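## Task

Scene 1: take the pencil sharpener out of the green box and set it in the tray, with no other object left in the tray. Afterwards put the green box's own lid back on it. Nothing counts as done if it only stays in place because the robot is holding it. Finish by releasing everything and moving the gripper away.

## Robot and tools

Robot: a single six-joint xArm6 with a two-finger parallel gripper and a wrist camera. There is only one arm, so every command row is for that arm alone. Each scene starts from a new random layout. Occasionally an outside force briefly pulls on a held part or nudges a loose object.

Frames: positions in results use the scene frame. Its origin is on the table top directly under the arm base, +z is up, +x points forward, and +y is to the left when looking along +x. The base may sit slightly tilted relative to the table. end_effector_position is in metres and is the point midway between the closed finger pads, roughly 2 cm behind the fingertips. It is less reliable at long reach. end_effector_quat_wxyz gives the gripper orientation. The fingers point along the gripper's +z axis and close along its y axis. When they close, the tips shift about 10 mm further along +z.

Tool execute_actions takes "actions": a list holding one item or nothing. An empty list ({"actions": []}) moves nothing and only reports the state. A motion item is {"rows": [[...]], "steps": n}. n is 1 to 15 control steps of 1/30 s each, and defaults to 15. Each row is used for one step, and if there are fewer rows than steps the last row repeats. A wait item is {"steps": n} with n up to 300 and no rows; it returns once that many steps have passed since the previous result. The optional "pictures" boolean turns the camera images on or off; by default every result includes them. A refused call sends nothing to the robot.

Row layout: seven plain numbers. The first six are absolute joint target angles in radians, in this order: waist (-6.283 to 6.283), shoulder (-2.059 to 2.094), elbow (-3.927 to 0.192), forearm roll (-6.283 to 6.283), wrist pitch (-1.693 to 3.142), wrist roll (-6.283 to 6.283). They are targets, not offsets, in the same convention as the Joint positions line. The seventh number is the gripper opening, from -1 (closed) to +1 (fully open, about 0.084 m pad gap). A call is refused if a target exceeds a range end by more than 0.010 rad and also lies further out than that joint's current angle. The true end of a joint may differ from the stated one by up to 0.010 rad either way. A target beyond the true end gets clipped, and the result may report "joint sent to its limit". That line can refer to an earlier motion. If the line is absent, that does not prove there is more room.

Motion limits: joint targets move at most 3.14 rad/s, ramp up over about 0.16 s, and all joints are timed to arrive together. On each step a joint's target is kept within 0.623 rad of its measured angle. If the targets would put the hand more than 70 mm from where it is measured, they are all pulled back toward the measured angles. Far moves therefore need several calls. Between calls the arm keeps moving toward the last row sent. It stops pursuing that row once it barely moves (a blocked or very slow move counts as stopped) or a step is HELD. After that, only a new action makes it move on or push harder. Fingers already opening or closing keep going.

Result lines: Joint positions and Joint velocities list the six joints in row order, then the finger gap in m and m/s. grip_measured is the measured opening on the same -1..1 scale as the command. "joint command not followed" means the controller's self-clearance check altered or blocked the targets on some steps; a mounting block or post counts as part of the arm. HELD marks each step on which all or part of your row was not sent. Joint torque readings are the drive's total output, with a per-unit offset and scale plus noise, and are nonzero even in free air. MOTOR HOT appears from 65 °C. At 80 °C the brakes engage until the motors cool, and an OVER-TEMPERATURE FAULT line is shown. Holding loads, even while idle, heats motors, and some heat carries into the next scene.

Gripping: to keep hold of something, command an opening well below grip_measured; the bigger the gap, the firmer the squeeze, up to about 24 N per pad for items up to about 6 cm wide. Closing fast can press harder and may spring the fingers open. Commanding -1 gives full force on parts at least about 0.5 mm thick. Sending back the grip_measured value still squeezes gently, but wider parts may slip.

Torque fault: if contact torque reaches a joint's load limit (waist 46, shoulder 46, elbow 27.6, forearm roll 27.6, wrist pitch 18.4, wrist roll 18.4 N m, held weight included), the arm halts, backs that joint off slightly, stays still for 10 s and drops the rest of the call.

zoom_image: {"camera": one of "cam_high", "cam_low", "cam_wrist", "region": [x0, y0, x1, y1]} in pixels of that camera's latest 896x504 image, with the origin at top left and at most 504x504 pixels. It gives a sharper close-up and moves nothing.

read_manual: optional "section" (only "licences"). It returns the URDF licence texts and moves nothing.

finished_scene: {"scene": 1 or 2} ends that scene for good, reports whether the goal was met and begins the next scene. Its result contains the next scene's task. The goal must still hold after the scene ends. Replying with no tool call ends every remaining scene. After resuming from a summary, first send an empty actions list to find out the current scene and task.

Order: look, lift out the target item and place it in the tray, put the lid on its box, open the gripper and withdraw, then call finished_scene.

Avoid: knocking or placing anything off the table (automatic failure), dropping items, slamming, hard impacts and heavy pushing. Keep motions smooth.

Each tool is called after "Call:" as name(argument=value, ...) on one line, values as JSON.

## Session

Call:
execute_actions(actions=[])

Scene clock: 0.00 s of 8400.00 s.
end_effector_position=(+0.3090, -0.0048, +0.3509) grip_measured=+1.00 end_effector_quat_wxyz=(-0.024, +0.855, -0.461, +0.238) end_effector_velocity=(-0.000, -0.000, +0.000) end_effector_angular_velocity=(-0.001, -0.001, +0.000)
Joint positions: [-0.789 -0.912 -0.381  0.599  1.106  0.11   0.084]
Joint velocities: [-0.001 -0.001 -0.    -0.    -0.    -0.001  0.   ]
Joint torques (N m, as the arm reports them, + toward a larger angle): no reading
Motor temperatures (°C, as the motors report them): [25 28 31 30 31 34]

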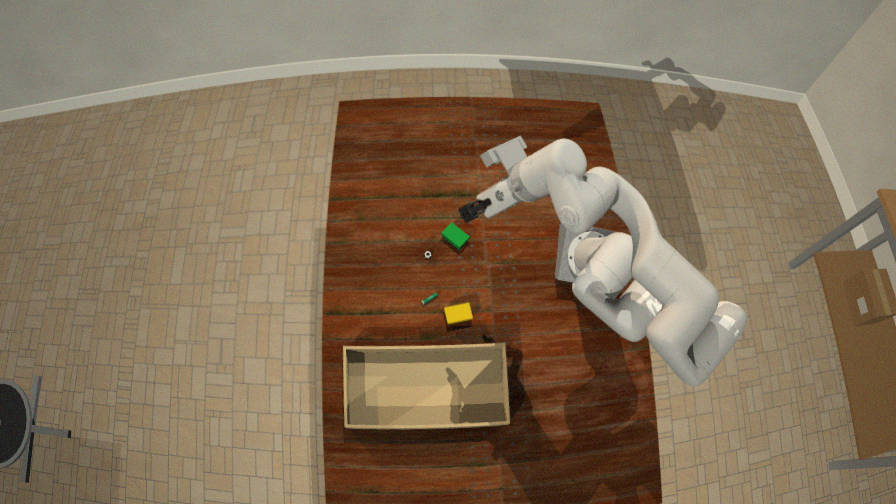

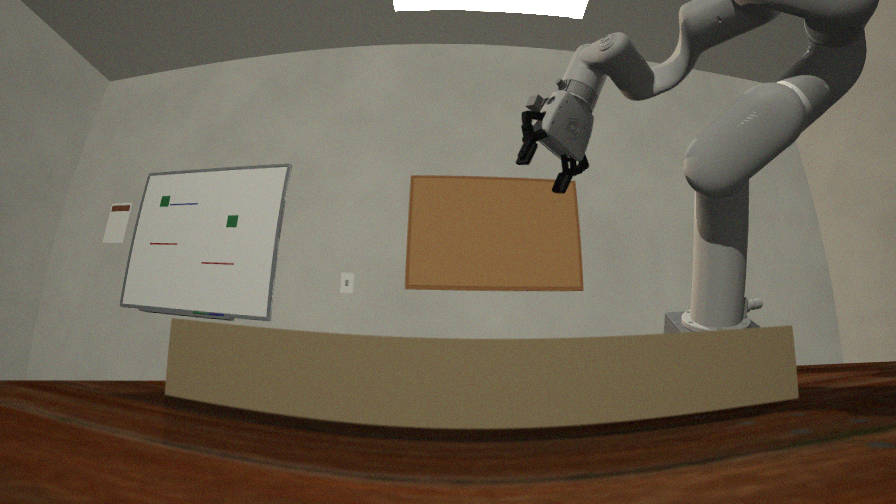

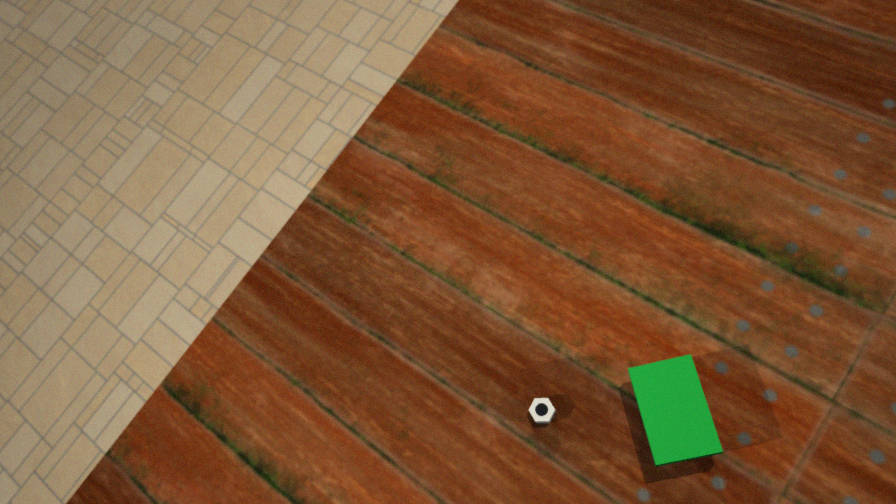

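Call:
zoom_image(camera="cam_wrist", region=[560, 300, 860, 504])

Call:
zoom_image(camera="cam_high", region=[320, 190, 560, 440])

Region (560, 300, 860, 504) of cam_wrist's 896x504 image, scaled by 1.680, with more detail than that image has; it fills the top 343 rows of this view, and the rest is white.

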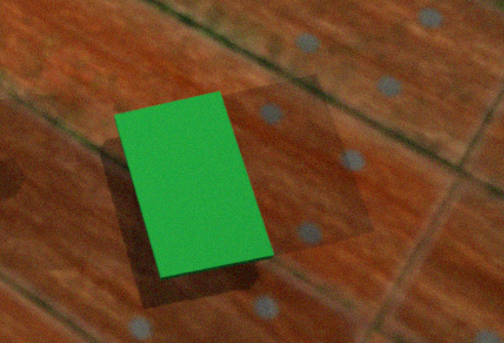

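Region (320, 190, 560, 440) of cam_high's 896x504 image, scaled by 2.016, with more detail than that image has; it fills the left 484 columns of this view, and the rest is white.

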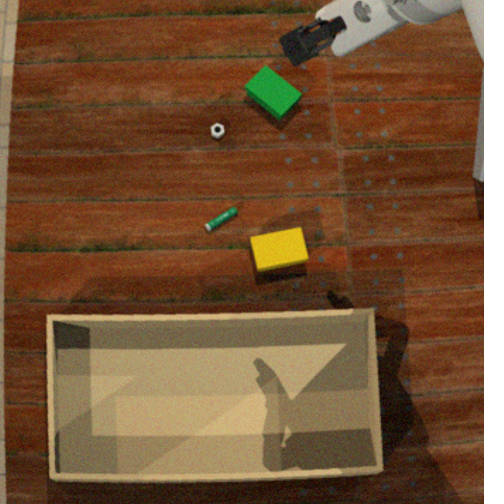

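Call:
execute_actions(actions=[{"rows":[[-0.57,0.066,-0.62,0.606,0.809,-0.43,1]]}])

Call:
execute_actions(actions=[{"steps":45}])

Scene clock: 46.67 s of 8400.00 s.
end_effector_position=(+0.3570, -0.0709, +0.2333) grip_measured=+1.00 end_effector_quat_wxyz=(+0.005, +0.942, -0.324, +0.088) end_effector_velocity=(-0.033, -0.128, -0.395) end_effector_angular_velocity=(+0.299, +0.824, +0.303)
Joint positions: [-0.621 -0.232 -0.564  0.604  0.878 -0.304  0.084]
Joint velocities: [ 0.245  1.455 -0.267  0.009 -0.334 -0.61   0.   ]
Joint torques (N m, as the arm reports them, + toward a larger angle): [ -3.61  -7.69 -20.83  -1.61  -1.66  -0.69]
Motor temperatures (°C, as the motors report them): [25 28 40 30 32 34]
Steps of this call (steps 1 to 90: nothing new was sent; then 43.17 s passed at rest; steps 91 to 105: all 15 steps of this action). Readings (joint positions):
91: [-0.789 -0.911 -0.381 0.599 1.106 0.110]
92: [-0.787 -0.905 -0.384 0.599 1.102 0.103]
94: [-0.767 -0.850 -0.407 0.600 1.074 0.052]
98: [-0.688 -0.599 -0.494 0.602 0.970 -0.137]
105: the state above

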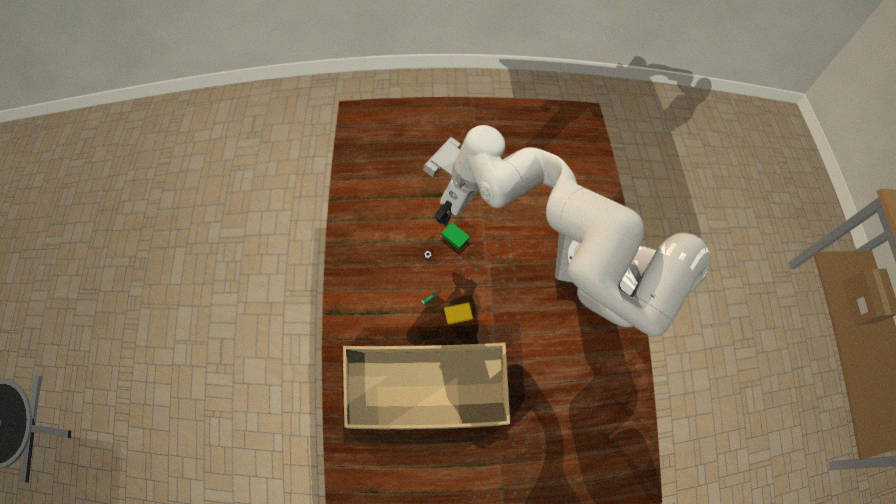

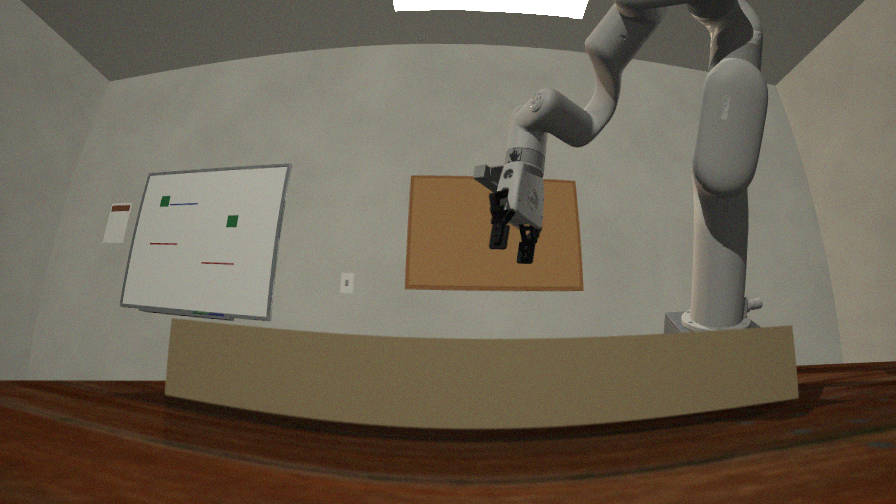

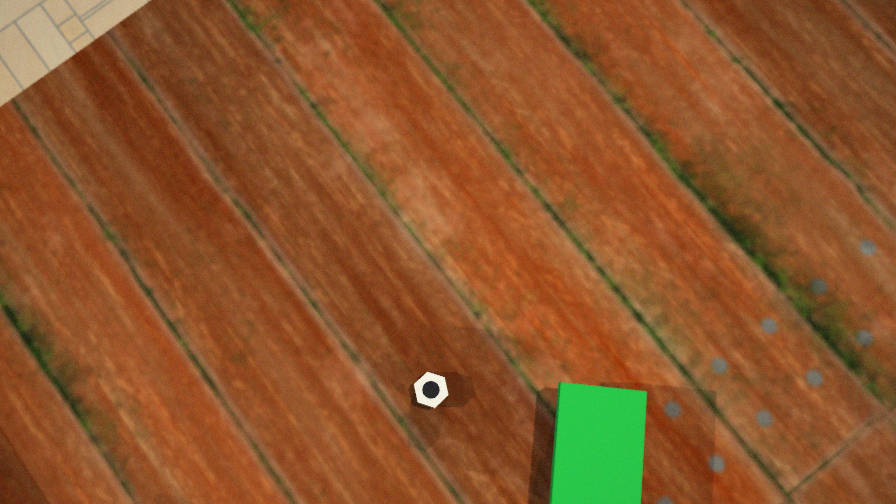

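Scene clock: 48.17 s of 8400.00 s.
end_effector_position=(+0.3411, -0.0935, +0.1489) grip_measured=+1.00 end_effector_quat_wxyz=(-0.000, +0.956, -0.293, -0.001) end_effector_velocity=(+0.000, +0.000, +0.000) end_effector_angular_velocity=(-0.000, -0.000, -0.000)
Joint positions: [-0.57   0.066 -0.62   0.606  0.809 -0.43   0.084]
Joint velocities: [ 0.    -0.    -0.    -0.     0.     0.001 -0.   ]
Joint torques (N m, as the arm reports them, + toward a larger angle): [ -4.94 -10.47 -18.7   -1.75  -1.36  -0.73]
Motor temperatures (°C, as the motors report them): [25 28 40 30 32 34]
Steps of this call (steps 1 to 30: the robot went on to your last target; steps 31 to 45: nothing new was sent). Readings (joint positions):
1: [-0.613 -0.184 -0.573 0.605 0.867 -0.325]
2: [-0.605 -0.136 -0.582 0.605 0.856 -0.345]
4: [-0.589 -0.044 -0.599 0.605 0.835 -0.383]
8: [-0.573 0.053 -0.614 0.606 0.814 -0.423]
45: the state above
The arm was judged still, so your last target was given up. Only a new action makes it travel on or press farther. Fingers that are still opening or closing keep moving.

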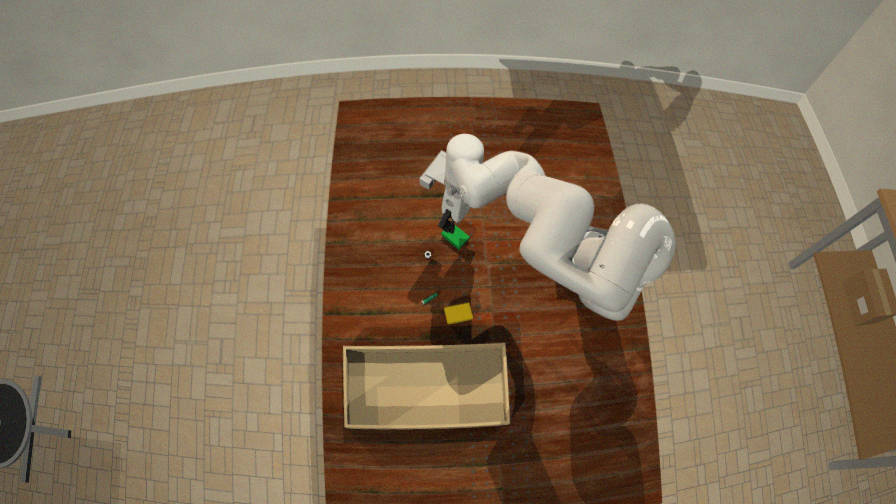

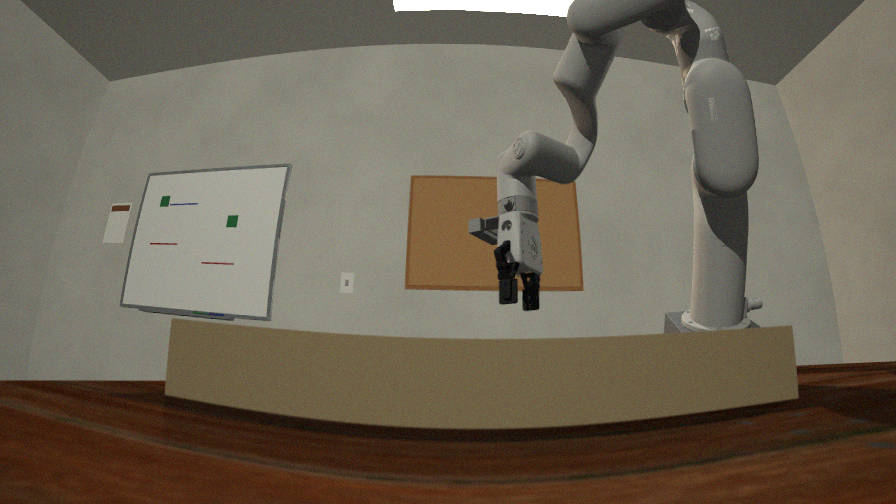

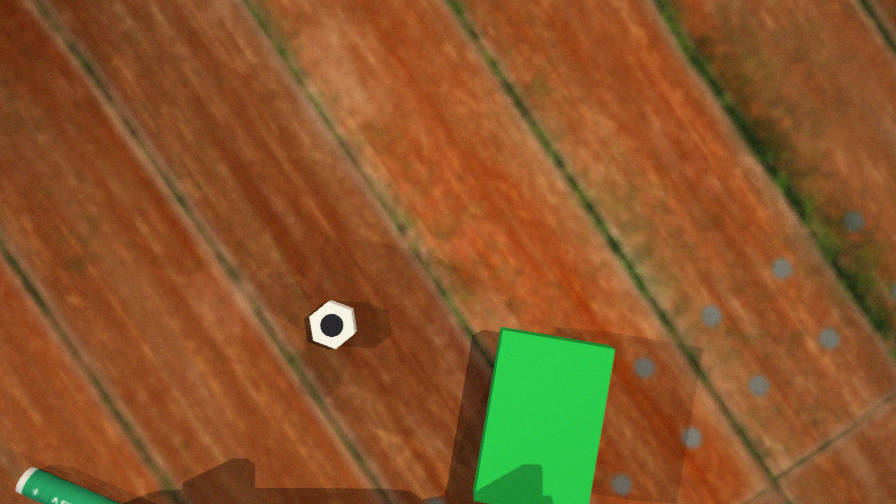

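Call:
execute_actions(actions=[{"rows":[[-0.50,0.19,-0.632,0.74,0.71,-0.46,1],[-0.50,0.19,-0.632,0.74,0.71,-0.46,1],[-0.50,0.19,-0.632,0.74,0.71,-0.46,1],[-0.50,0.19,-0.632,0.74,0.71,-0.46,1],[-0.50,0.19,-0.632,0.74,0.71,-0.46,1],[-0.43,0.312,-0.643,0.88,0.607,-0.48,1]]}])

Call:
execute_actions(actions=[{"rows":[[-0.395,0.373,-0.649,0.949,0.557,-0.495,1]]}])

Scene clock: 63.40 s of 8400.00 s.
end_effector_position=(+0.3477, -0.0947, +0.0641) grip_measured=+1.00 end_effector_quat_wxyz=(-0.007, +0.935, -0.354, +0.001) end_effector_velocity=(+0.029, -0.011, +0.007) end_effector_angular_velocity=(-0.050, -0.068, -0.012)
Joint positions: [-0.432  0.309 -0.642  0.875  0.611 -0.479  0.084]
Joint velocities: [ 0.02   0.014 -0.042  0.061 -0.058 -0.009  0.   ]
Joint torques (N m, as the arm reports them, + toward a larger angle): [ -5.9  -13.48 -14.3   -1.75  -1.21  -0.67]
Motor temperatures (°C, as the motors report them): [25 28 39 30 32 34]
Steps of this call (steps 1 to 90: nothing new was sent; then 11.73 s passed at rest; steps 91 to 105: all 15 steps of this action). Readings (joint positions):
91: [-0.570 0.066 -0.620 0.607 0.808 -0.430]
92: [-0.566 0.072 -0.621 0.614 0.802 -0.432]
94: [-0.541 0.115 -0.629 0.664 0.765 -0.443]
98: [-0.489 0.209 -0.632 0.762 0.694 -0.463]
105: the state above

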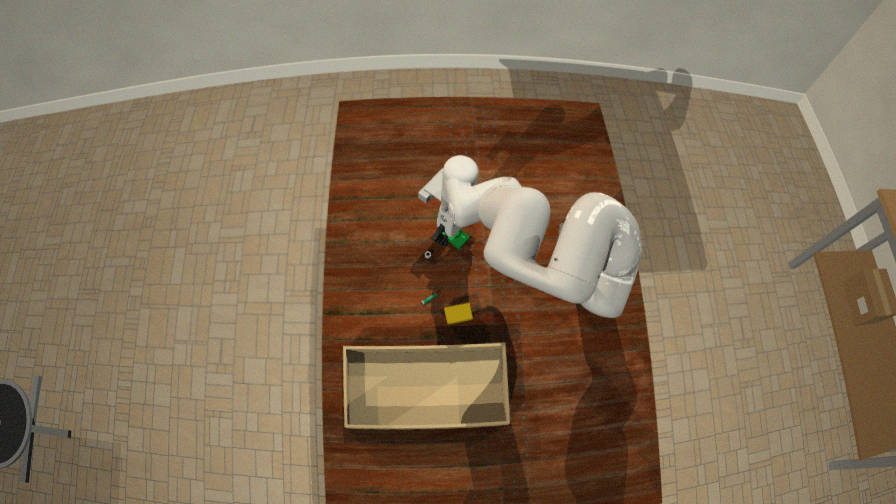

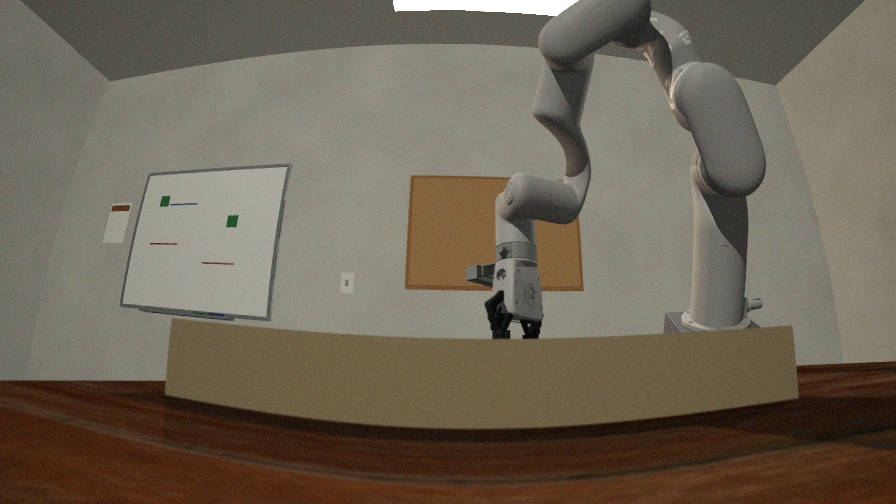

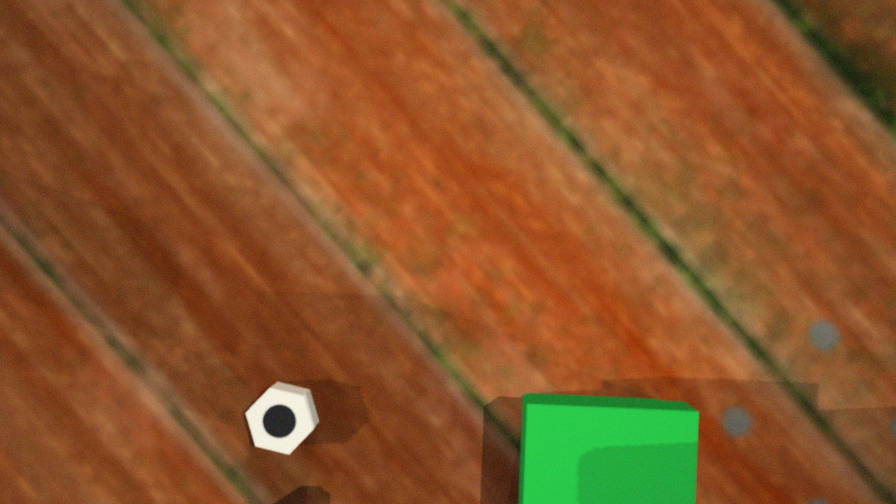

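Scene clock: 63.90 s of 8400.00 s.
end_effector_position=(+0.3440, -0.0973, +0.0426) grip_measured=+1.00 end_effector_quat_wxyz=(+0.000, +0.929, -0.371, +0.001) end_effector_velocity=(-0.002, +0.001, -0.002) end_effector_angular_velocity=(+0.002, +0.005, -0.003)
Joint positions: [-0.395  0.372 -0.649  0.949  0.557 -0.495  0.084]
Joint velocities: [ 0.002  0.004  0.003  0.003 -0.001 -0.001  0.   ]
Joint torques (N m, as the arm reports them, + toward a larger angle): [ -5.83 -13.04 -13.1   -1.71  -1.34  -0.73]
Motor temperatures (°C, as the motors report them): [25 28 39 30 32 34]
Steps of this call (steps 1 to 15: all 15 steps of this action). Readings (joint positions):
1: [-0.431 0.310 -0.643 0.878 0.609 -0.480]
2: [-0.428 0.315 -0.645 0.886 0.602 -0.482]
4: [-0.411 0.343 -0.649 0.919 0.578 -0.488]
8: [-0.397 0.371 -0.647 0.945 0.561 -0.494]
15: the state above

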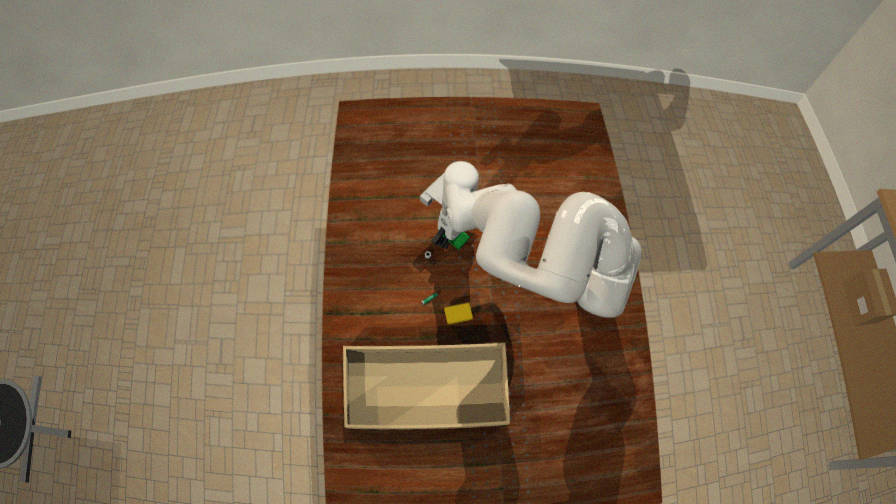

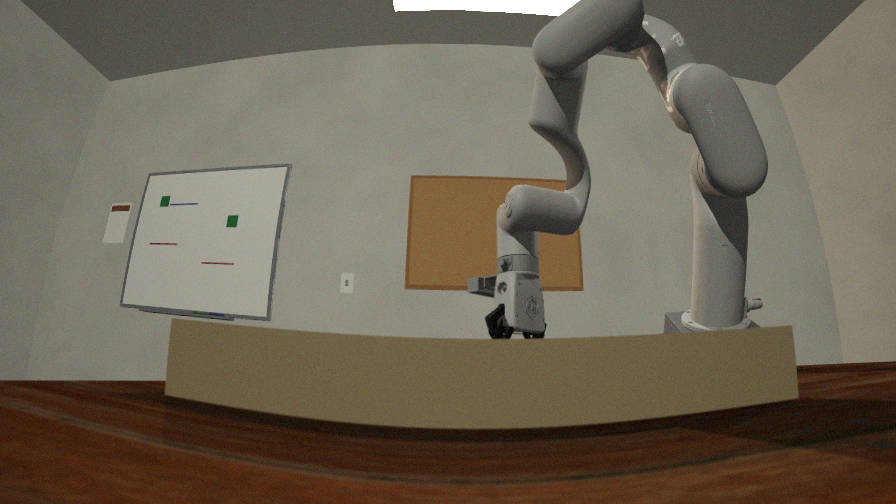

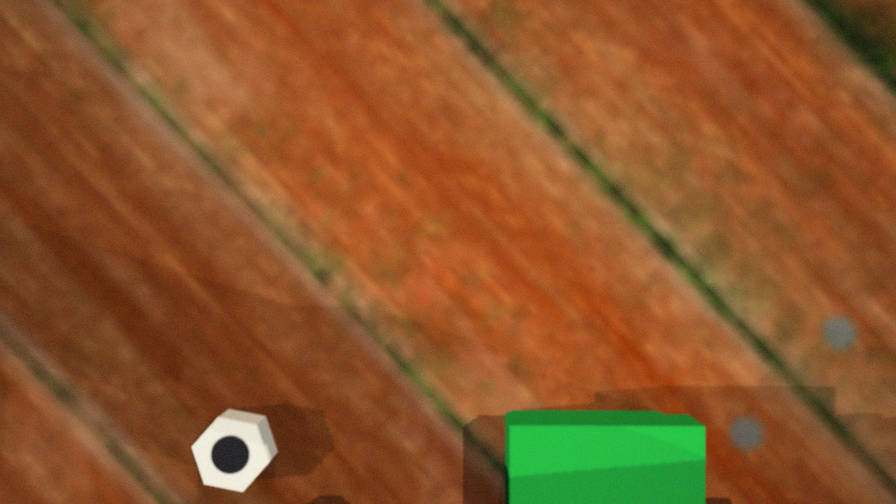

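Call:
execute_actions(actions=[{"rows":[[-0.395,0.373,-0.649,0.949,0.557,-0.495,-0.4]]}], pictures=false)

Call:
execute_actions(actions=[{"steps":20}], pictures=false)

Call:
execute_actions(actions=[{"rows":[[-0.41,0.345,-0.645,0.915,0.583,-0.49,-0.4],[-0.41,0.345,-0.645,0.915,0.583,-0.49,-0.4],[-0.41,0.345,-0.645,0.915,0.583,-0.49,-0.4],[-0.41,0.345,-0.645,0.915,0.583,-0.49,-0.4],[-0.41,0.345,-0.645,0.915,0.583,-0.49,-0.4],[-0.41,0.345,-0.645,0.915,0.583,-0.49,-0.4],[-0.445,0.28,-0.635,0.84,0.64,-0.48,-0.4]]}])

Scene clock: 69.97 s of 8400.00 s.
end_effector_position=(+0.3438, -0.0973, +0.0424) grip_measured=-0.10 end_effector_quat_wxyz=(+0.000, +0.929, -0.371, +0.001) end_effector_velocity=(-0.001, +0.000, -0.000) end_effector_angular_velocity=(+0.000, +0.002, +0.001)
Joint positions: [-0.395  0.373 -0.649  0.949  0.557 -0.495  0.04 ]
Joint velocities: [ 0.     0.001  0.001 -0.001  0.    -0.     0.   ]
Joint torques (N m, as the arm reports them, + toward a larger angle): [ -5.45 -12.42 -12.57  -1.7   -1.15  -0.76]
Motor temperatures (°C, as the motors report them): [25 29 37 30 32 34]
Steps of this call (steps 1 to 15: the robot went on to your last target; steps 16 to 90: nothing new was sent; then 2.57 s passed at rest; steps 91 to 105: all 15 steps of this action). Readings (joint positions):
91: [-0.395 0.373 -0.649 0.949 0.557 -0.495]
92: [-0.395 0.373 -0.649 0.949 0.557 -0.495]
94: [-0.395 0.373 -0.649 0.949 0.557 -0.495]
98: [-0.395 0.373 -0.649 0.949 0.557 -0.495]
105: the state above

Scene clock: 70.63 s of 8400.00 s.
end_effector_position=(+0.3437, -0.0973, +0.0424) grip_measured=-0.10 end_effector_quat_wxyz=(+0.000, +0.929, -0.371, +0.001) end_effector_velocity=(+0.000, +0.000, +0.000) end_effector_angular_velocity=(-0.000, -0.001, +0.000)
Joint positions: [-0.395  0.373 -0.649  0.949  0.557 -0.495  0.04 ]
Joint velocities: [ 0.    -0.002  0.     0.001  0.     0.     0.   ]
Joint torques (N m, as the arm reports them, + toward a larger angle): [ -5.38 -11.93 -11.71  -1.71  -0.96  -0.77]
Motor temperatures (°C, as the motors report them): [25 29 37 30 32 34]
Steps of this call (steps 1 to 15: the robot went on to your last target; steps 16 to 20: nothing new was sent). Readings (joint positions):
1: [-0.395 0.373 -0.649 0.949 0.557 -0.495]
2: [-0.395 0.373 -0.649 0.949 0.557 -0.495]
4: [-0.395 0.373 -0.649 0.949 0.557 -0.495]
8: [-0.395 0.373 -0.649 0.949 0.557 -0.495]
20: the state above
The arm was judged still, so your last target was given up. Only a new action makes it travel on or press farther. Fingers that are still opening or closing keep moving.

Scene clock: 71.13 s of 8400.00 s.
end_effector_position=(+0.3472, -0.0915, +0.0721) grip_measured=-0.10 end_effector_quat_wxyz=(-0.010, +0.940, -0.341, -0.002) end_effector_velocity=(-0.019, +0.008, -0.004) end_effector_angular_velocity=(+0.031, +0.044, +0.010)
Joint positions: [-0.444  0.281 -0.636  0.843  0.638 -0.48   0.04 ]
Joint velocities: [-0.012 -0.012  0.028 -0.04   0.038  0.005 -0.   ]
Joint torques (N m, as the arm reports them, + toward a larger angle): [ -5.41 -11.73 -14.97  -1.67  -1.32  -0.69]
Motor temperatures (°C, as the motors report them): [25 29 37 30 32 34]
Steps of this call (steps 1 to 15: all 15 steps of this action). Readings (joint positions):
1: [-0.395 0.372 -0.649 0.948 0.558 -0.495]
2: [-0.397 0.369 -0.648 0.942 0.563 -0.494]
4: [-0.404 0.356 -0.645 0.927 0.574 -0.492]
8: [-0.412 0.341 -0.644 0.908 0.589 -0.489]
15: the state above

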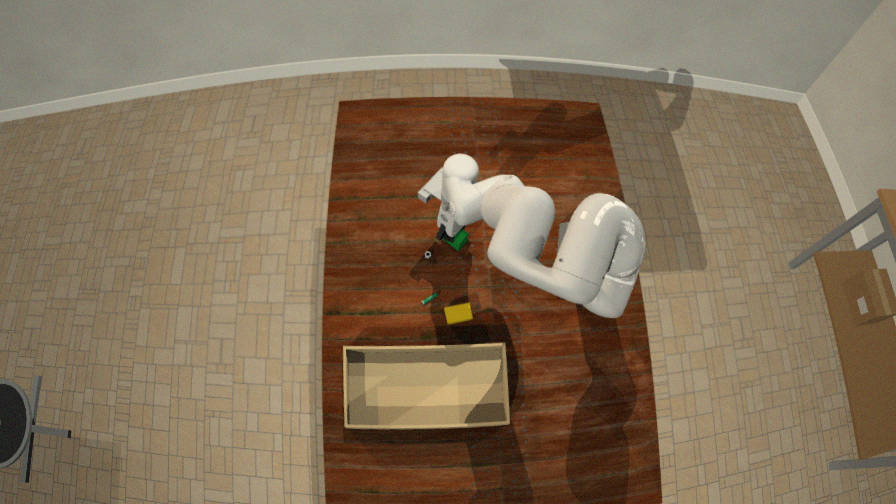

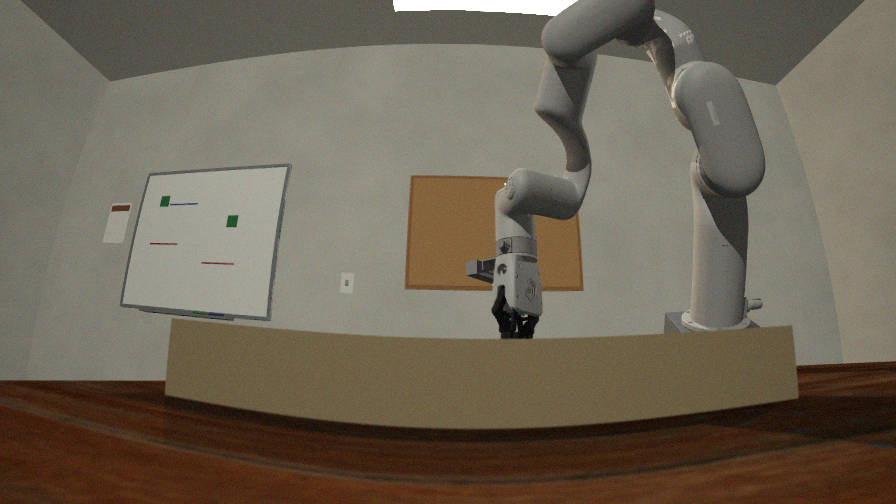

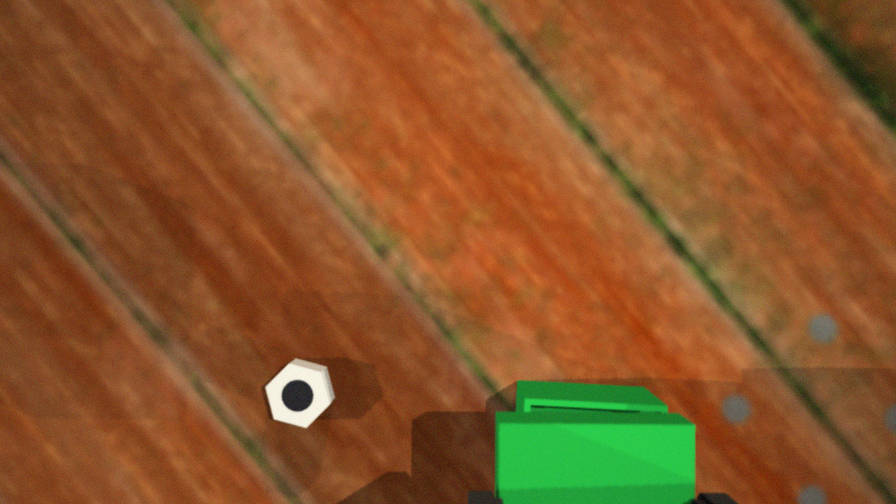

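Call:
execute_actions(actions=[{"rows":[[-0.32,0.0,-0.33,0.94,0.57,-0.46,-0.4]]}])

Call:
execute_actions(actions=[{"rows":[[-0.26,0.125,-0.365,1.10,0.515,-0.55,-0.4],[-0.26,0.125,-0.365,1.10,0.515,-0.55,-0.4],[-0.26,0.125,-0.365,1.10,0.515,-0.55,-0.4],[-0.26,0.125,-0.365,1.10,0.515,-0.55,-0.4],[-0.26,0.125,-0.365,1.10,0.515,-0.55,-0.4],[-0.26,0.125,-0.365,1.10,0.515,-0.55,-0.4],[-0.2214,0.2128,-0.3958,1.229,0.481,-0.62,-0.4]]}])

Call:
execute_actions(actions=[{"steps":10}], pictures=false)

Scene clock: 81.40 s of 8400.00 s.
end_effector_position=(+0.2846, -0.0300, +0.0730) grip_measured=-0.10 end_effector_quat_wxyz=(-0.001, +0.940, -0.341, +0.003) end_effector_velocity=(-0.005, +0.002, -0.001) end_effector_angular_velocity=(-0.004, -0.001, -0.004)
Joint positions: [-0.321  0.002 -0.333  0.939  0.57  -0.46   0.04 ]
Joint velocities: [ 0.007 -0.016  0.021  0.008 -0.008  0.002 -0.   ]
Joint torques (N m, as the arm reports them, + toward a larger angle): [ -3.59  -8.39 -13.45  -1.82  -1.39  -0.7 ]
Motor temperatures (°C, as the motors report them): [25 29 36 30 32 34]
Steps of this call (steps 1 to 15: the robot went on to your last target; steps 16 to 90: nothing new was sent; then 6.77 s passed at rest; steps 91 to 105: all 15 steps of this action). Readings (joint positions):
91: [-0.445 0.280 -0.634 0.840 0.640 -0.480]
92: [-0.442 0.274 -0.628 0.843 0.638 -0.479]
94: [-0.420 0.223 -0.573 0.862 0.623 -0.476]
98: [-0.343 0.052 -0.387 0.920 0.585 -0.464]
105: the state above

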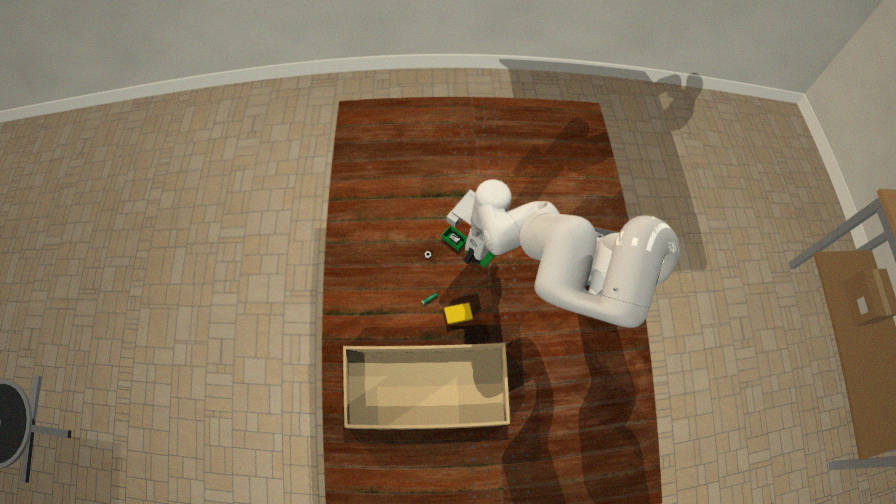

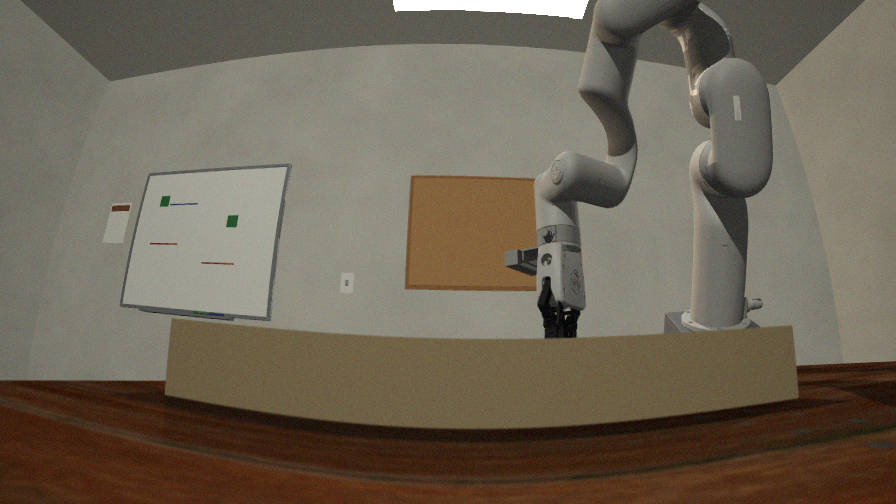

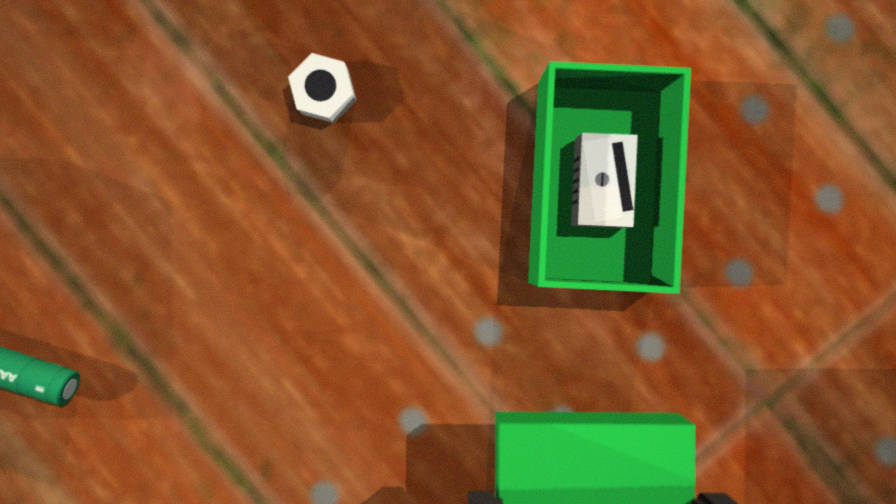

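Scene clock: 81.90 s of 8400.00 s.
end_effector_position=(+0.2811, -0.0345, +0.0270) grip_measured=-0.08 end_effector_quat_wxyz=(-0.000, +0.928, -0.372, +0.001) end_effector_velocity=(+0.011, -0.008, -0.001) end_effector_angular_velocity=(-0.028, -0.042, -0.016)
Joint positions: [-0.225  0.205 -0.394  1.222  0.482 -0.616  0.04 ]
Joint velocities: [ 0.013  0.023 -0.021  0.091 -0.039 -0.054  0.   ]
Joint torques (N m, as the arm reports them, + toward a larger angle): [-2.08 -3.67 -9.24 -1.19 -0.51 -0.67]
Motor temperatures (°C, as the motors report them): [25 29 36 30 32 34]
Steps of this call (steps 1 to 15: all 15 steps of this action). Readings (joint positions):
1: [-0.321 0.002 -0.333 0.940 0.570 -0.461]
2: [-0.318 0.007 -0.335 0.948 0.567 -0.466]
4: [-0.298 0.047 -0.348 1.001 0.548 -0.496]
8: [-0.263 0.123 -0.363 1.094 0.518 -0.547]
15: the state above

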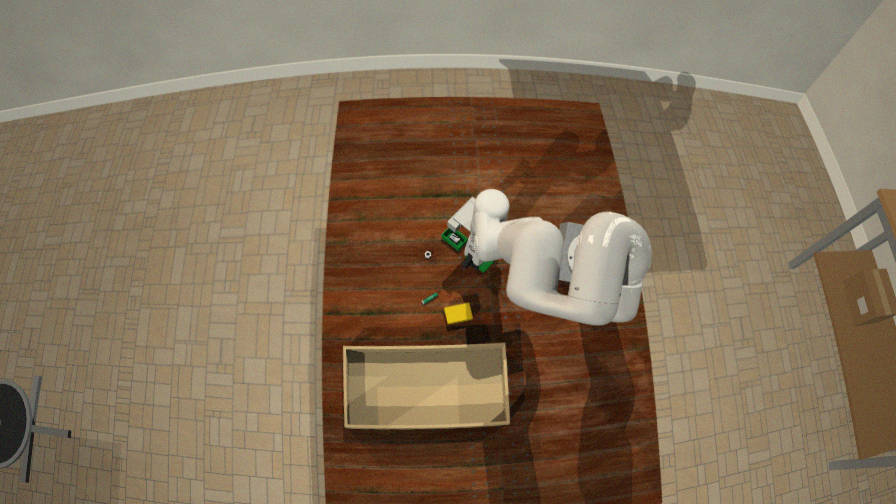

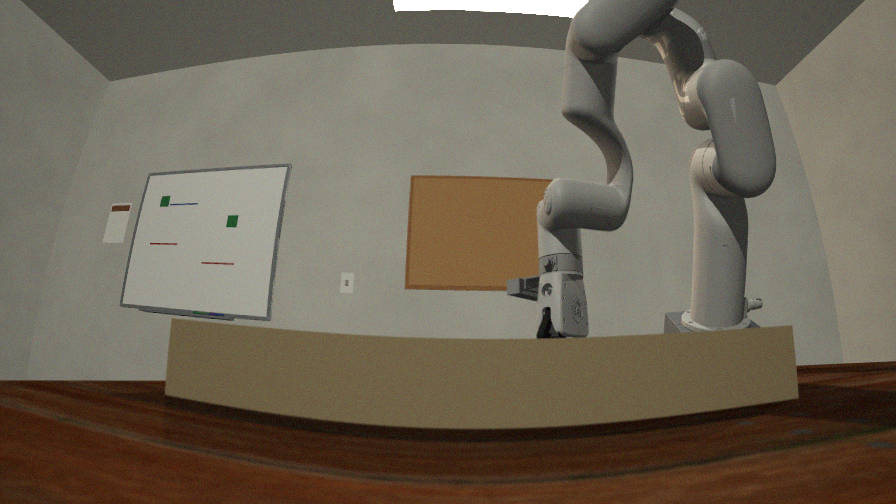

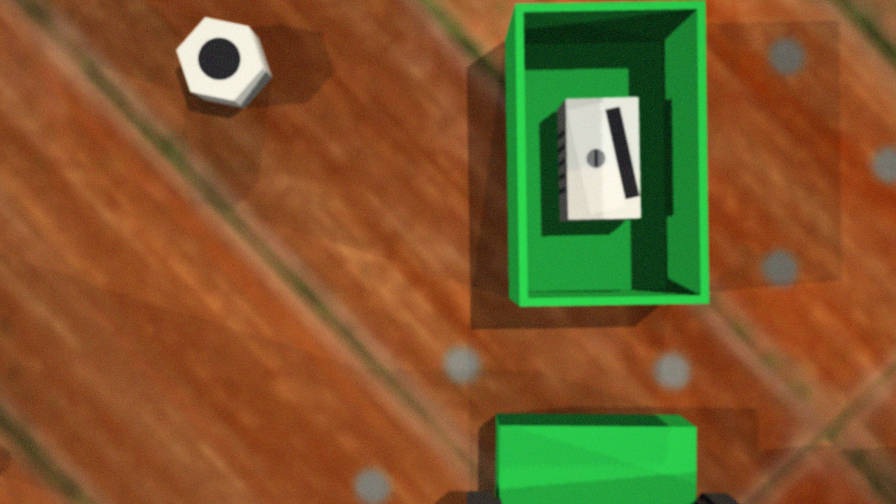

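Scene clock: 82.23 s of 8400.00 s.
end_effector_position=(+0.2812, -0.0346, +0.0257) grip_measured=-0.08 end_effector_quat_wxyz=(-0.000, +0.928, -0.372, +0.001) end_effector_velocity=(-0.000, +0.000, -0.001) end_effector_angular_velocity=(+0.001, +0.002, -0.002)
Joint positions: [-0.222  0.211 -0.397  1.229  0.48  -0.62   0.041]
Joint velocities: [ 0.002  0.006 -0.003  0.003  0.    -0.001  0.001]
Joint torques (N m, as the arm reports them, + toward a larger angle): [-1.24 -3.43 -6.51 -1.23  0.39 -0.7 ]
Motor temperatures (°C, as the motors report them): [25 29 36 30 32 34]
Steps of this call (steps 1 to 10: the robot went on to your last target). Readings (joint positions):
1: [-0.224 0.206 -0.395 1.224 0.481 -0.618]
2: [-0.224 0.207 -0.395 1.226 0.481 -0.618]
4: [-0.223 0.209 -0.396 1.227 0.480 -0.619]
8: [-0.223 0.210 -0.397 1.229 0.480 -0.620]
10: the state above

Touching the table; release.

Call:
execute_actions(actions=[{"rows":[[-0.227,0.2,-0.392,1.21,0.485,-0.61,0.5]]}], pictures=false)

Call:
execute_actions(actions=[{"rows":[[-0.32,0.0,-0.33,0.94,0.57,-0.40,0.5]]}])

Scene clock: 86.17 s of 8400.00 s.
end_effector_position=(+0.2800, -0.0337, +0.0275) grip_measured=+0.49 end_effector_quat_wxyz=(-0.001, +0.929, -0.370, -0.001) end_effector_velocity=(+0.005, -0.002, +0.003) end_effector_angular_velocity=(-0.007, -0.012, +0.001)
Joint positions: [-0.226  0.201 -0.391  1.21   0.486 -0.61   0.065]
Joint velocities: [-0.004 -0.005 -0.006 -0.    -0.005  0.001  0.   ]
Joint torques (N m, as the arm reports them, + toward a larger angle): [ -4.09 -10.03  -9.56  -1.78  -1.4   -0.72]
Motor temperatures (°C, as the motors report them): [25 29 35 30 32 34]
Steps of this call (steps 1 to 15: the robot went on to your last target; steps 16 to 90: nothing new was sent; then 0.43 s passed at rest; steps 91 to 105: all 15 steps of this action). Readings (joint positions):
91: [-0.221 0.213 -0.396 1.228 0.482 -0.620]
92: [-0.220 0.214 -0.390 1.224 0.486 -0.618]
94: [-0.222 0.212 -0.382 1.216 0.490 -0.613]
98: [-0.225 0.205 -0.388 1.211 0.488 -0.611]
105: the state above

Scene clock: 86.67 s of 8400.00 s.
end_effector_position=(+0.2832, -0.0294, +0.0723) grip_measured=+0.49 end_effector_quat_wxyz=(-0.001, +0.929, -0.370, +0.002) end_effector_velocity=(+0.001, +0.000, +0.002) end_effector_angular_velocity=(-0.001, +0.002, -0.000)
Joint positions: [-0.319  0.002 -0.33   0.942  0.57  -0.401  0.065]
Joint velocities: [-0.004 -0.008 -0.001 -0.017  0.006  0.015  0.   ]
Joint torques (N m, as the arm reports them, + toward a larger angle): [ -3.72  -8.55 -13.45  -1.82  -1.32  -0.85]
Motor temperatures (°C, as the motors report them): [25 29 35 30 32 34]
Steps of this call (steps 1 to 15: all 15 steps of this action). Readings (joint positions):
1: [-0.227 0.200 -0.391 1.209 0.486 -0.609]
2: [-0.229 0.196 -0.389 1.202 0.488 -0.603]
4: [-0.249 0.155 -0.375 1.144 0.507 -0.557]
8: [-0.308 0.025 -0.341 0.979 0.557 -0.431]
15: the state above

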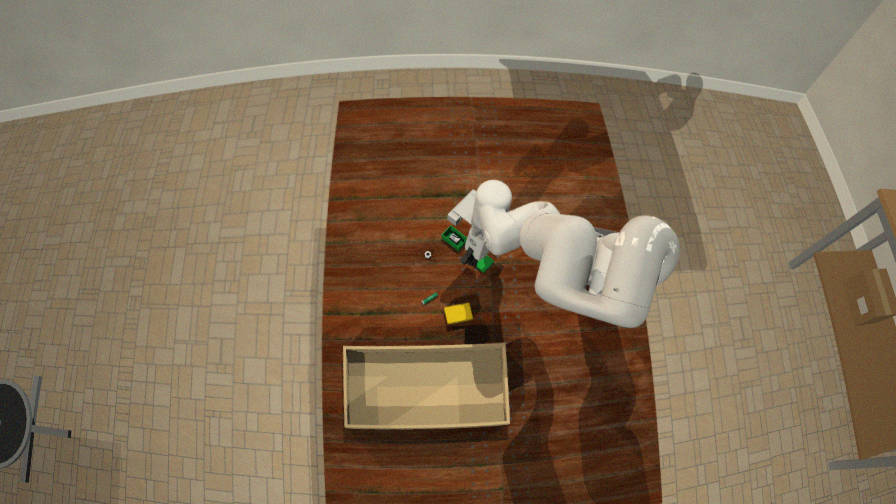

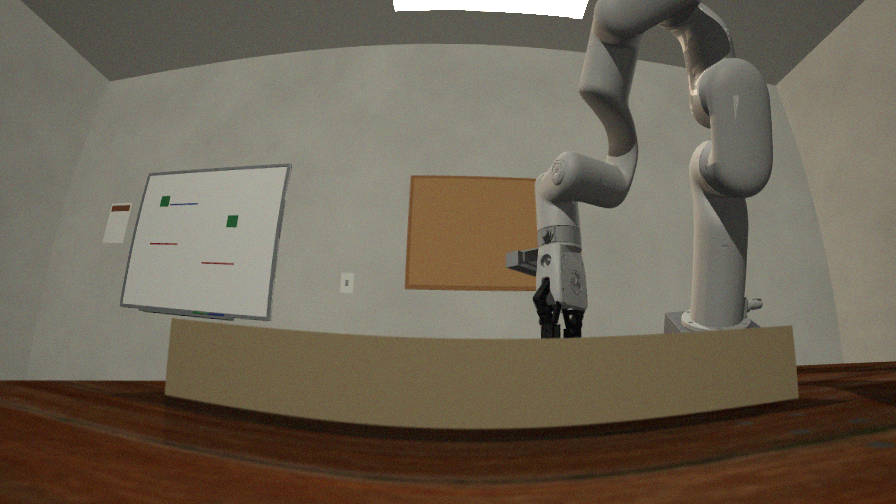

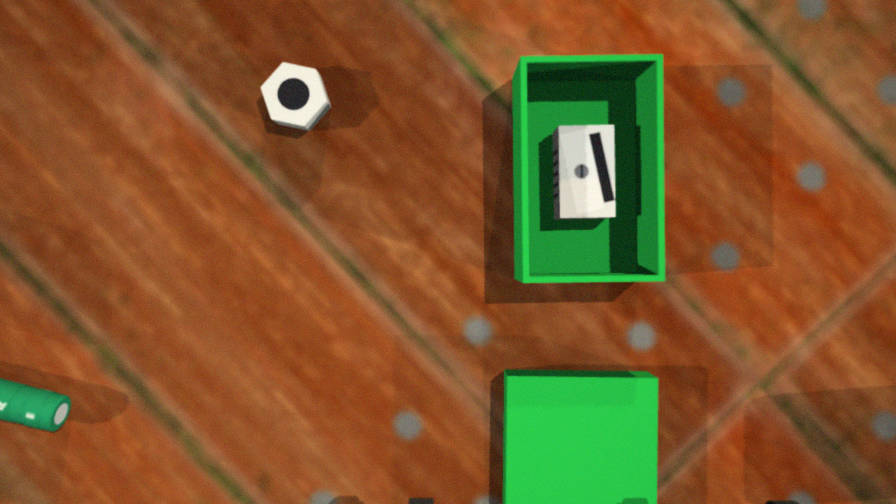

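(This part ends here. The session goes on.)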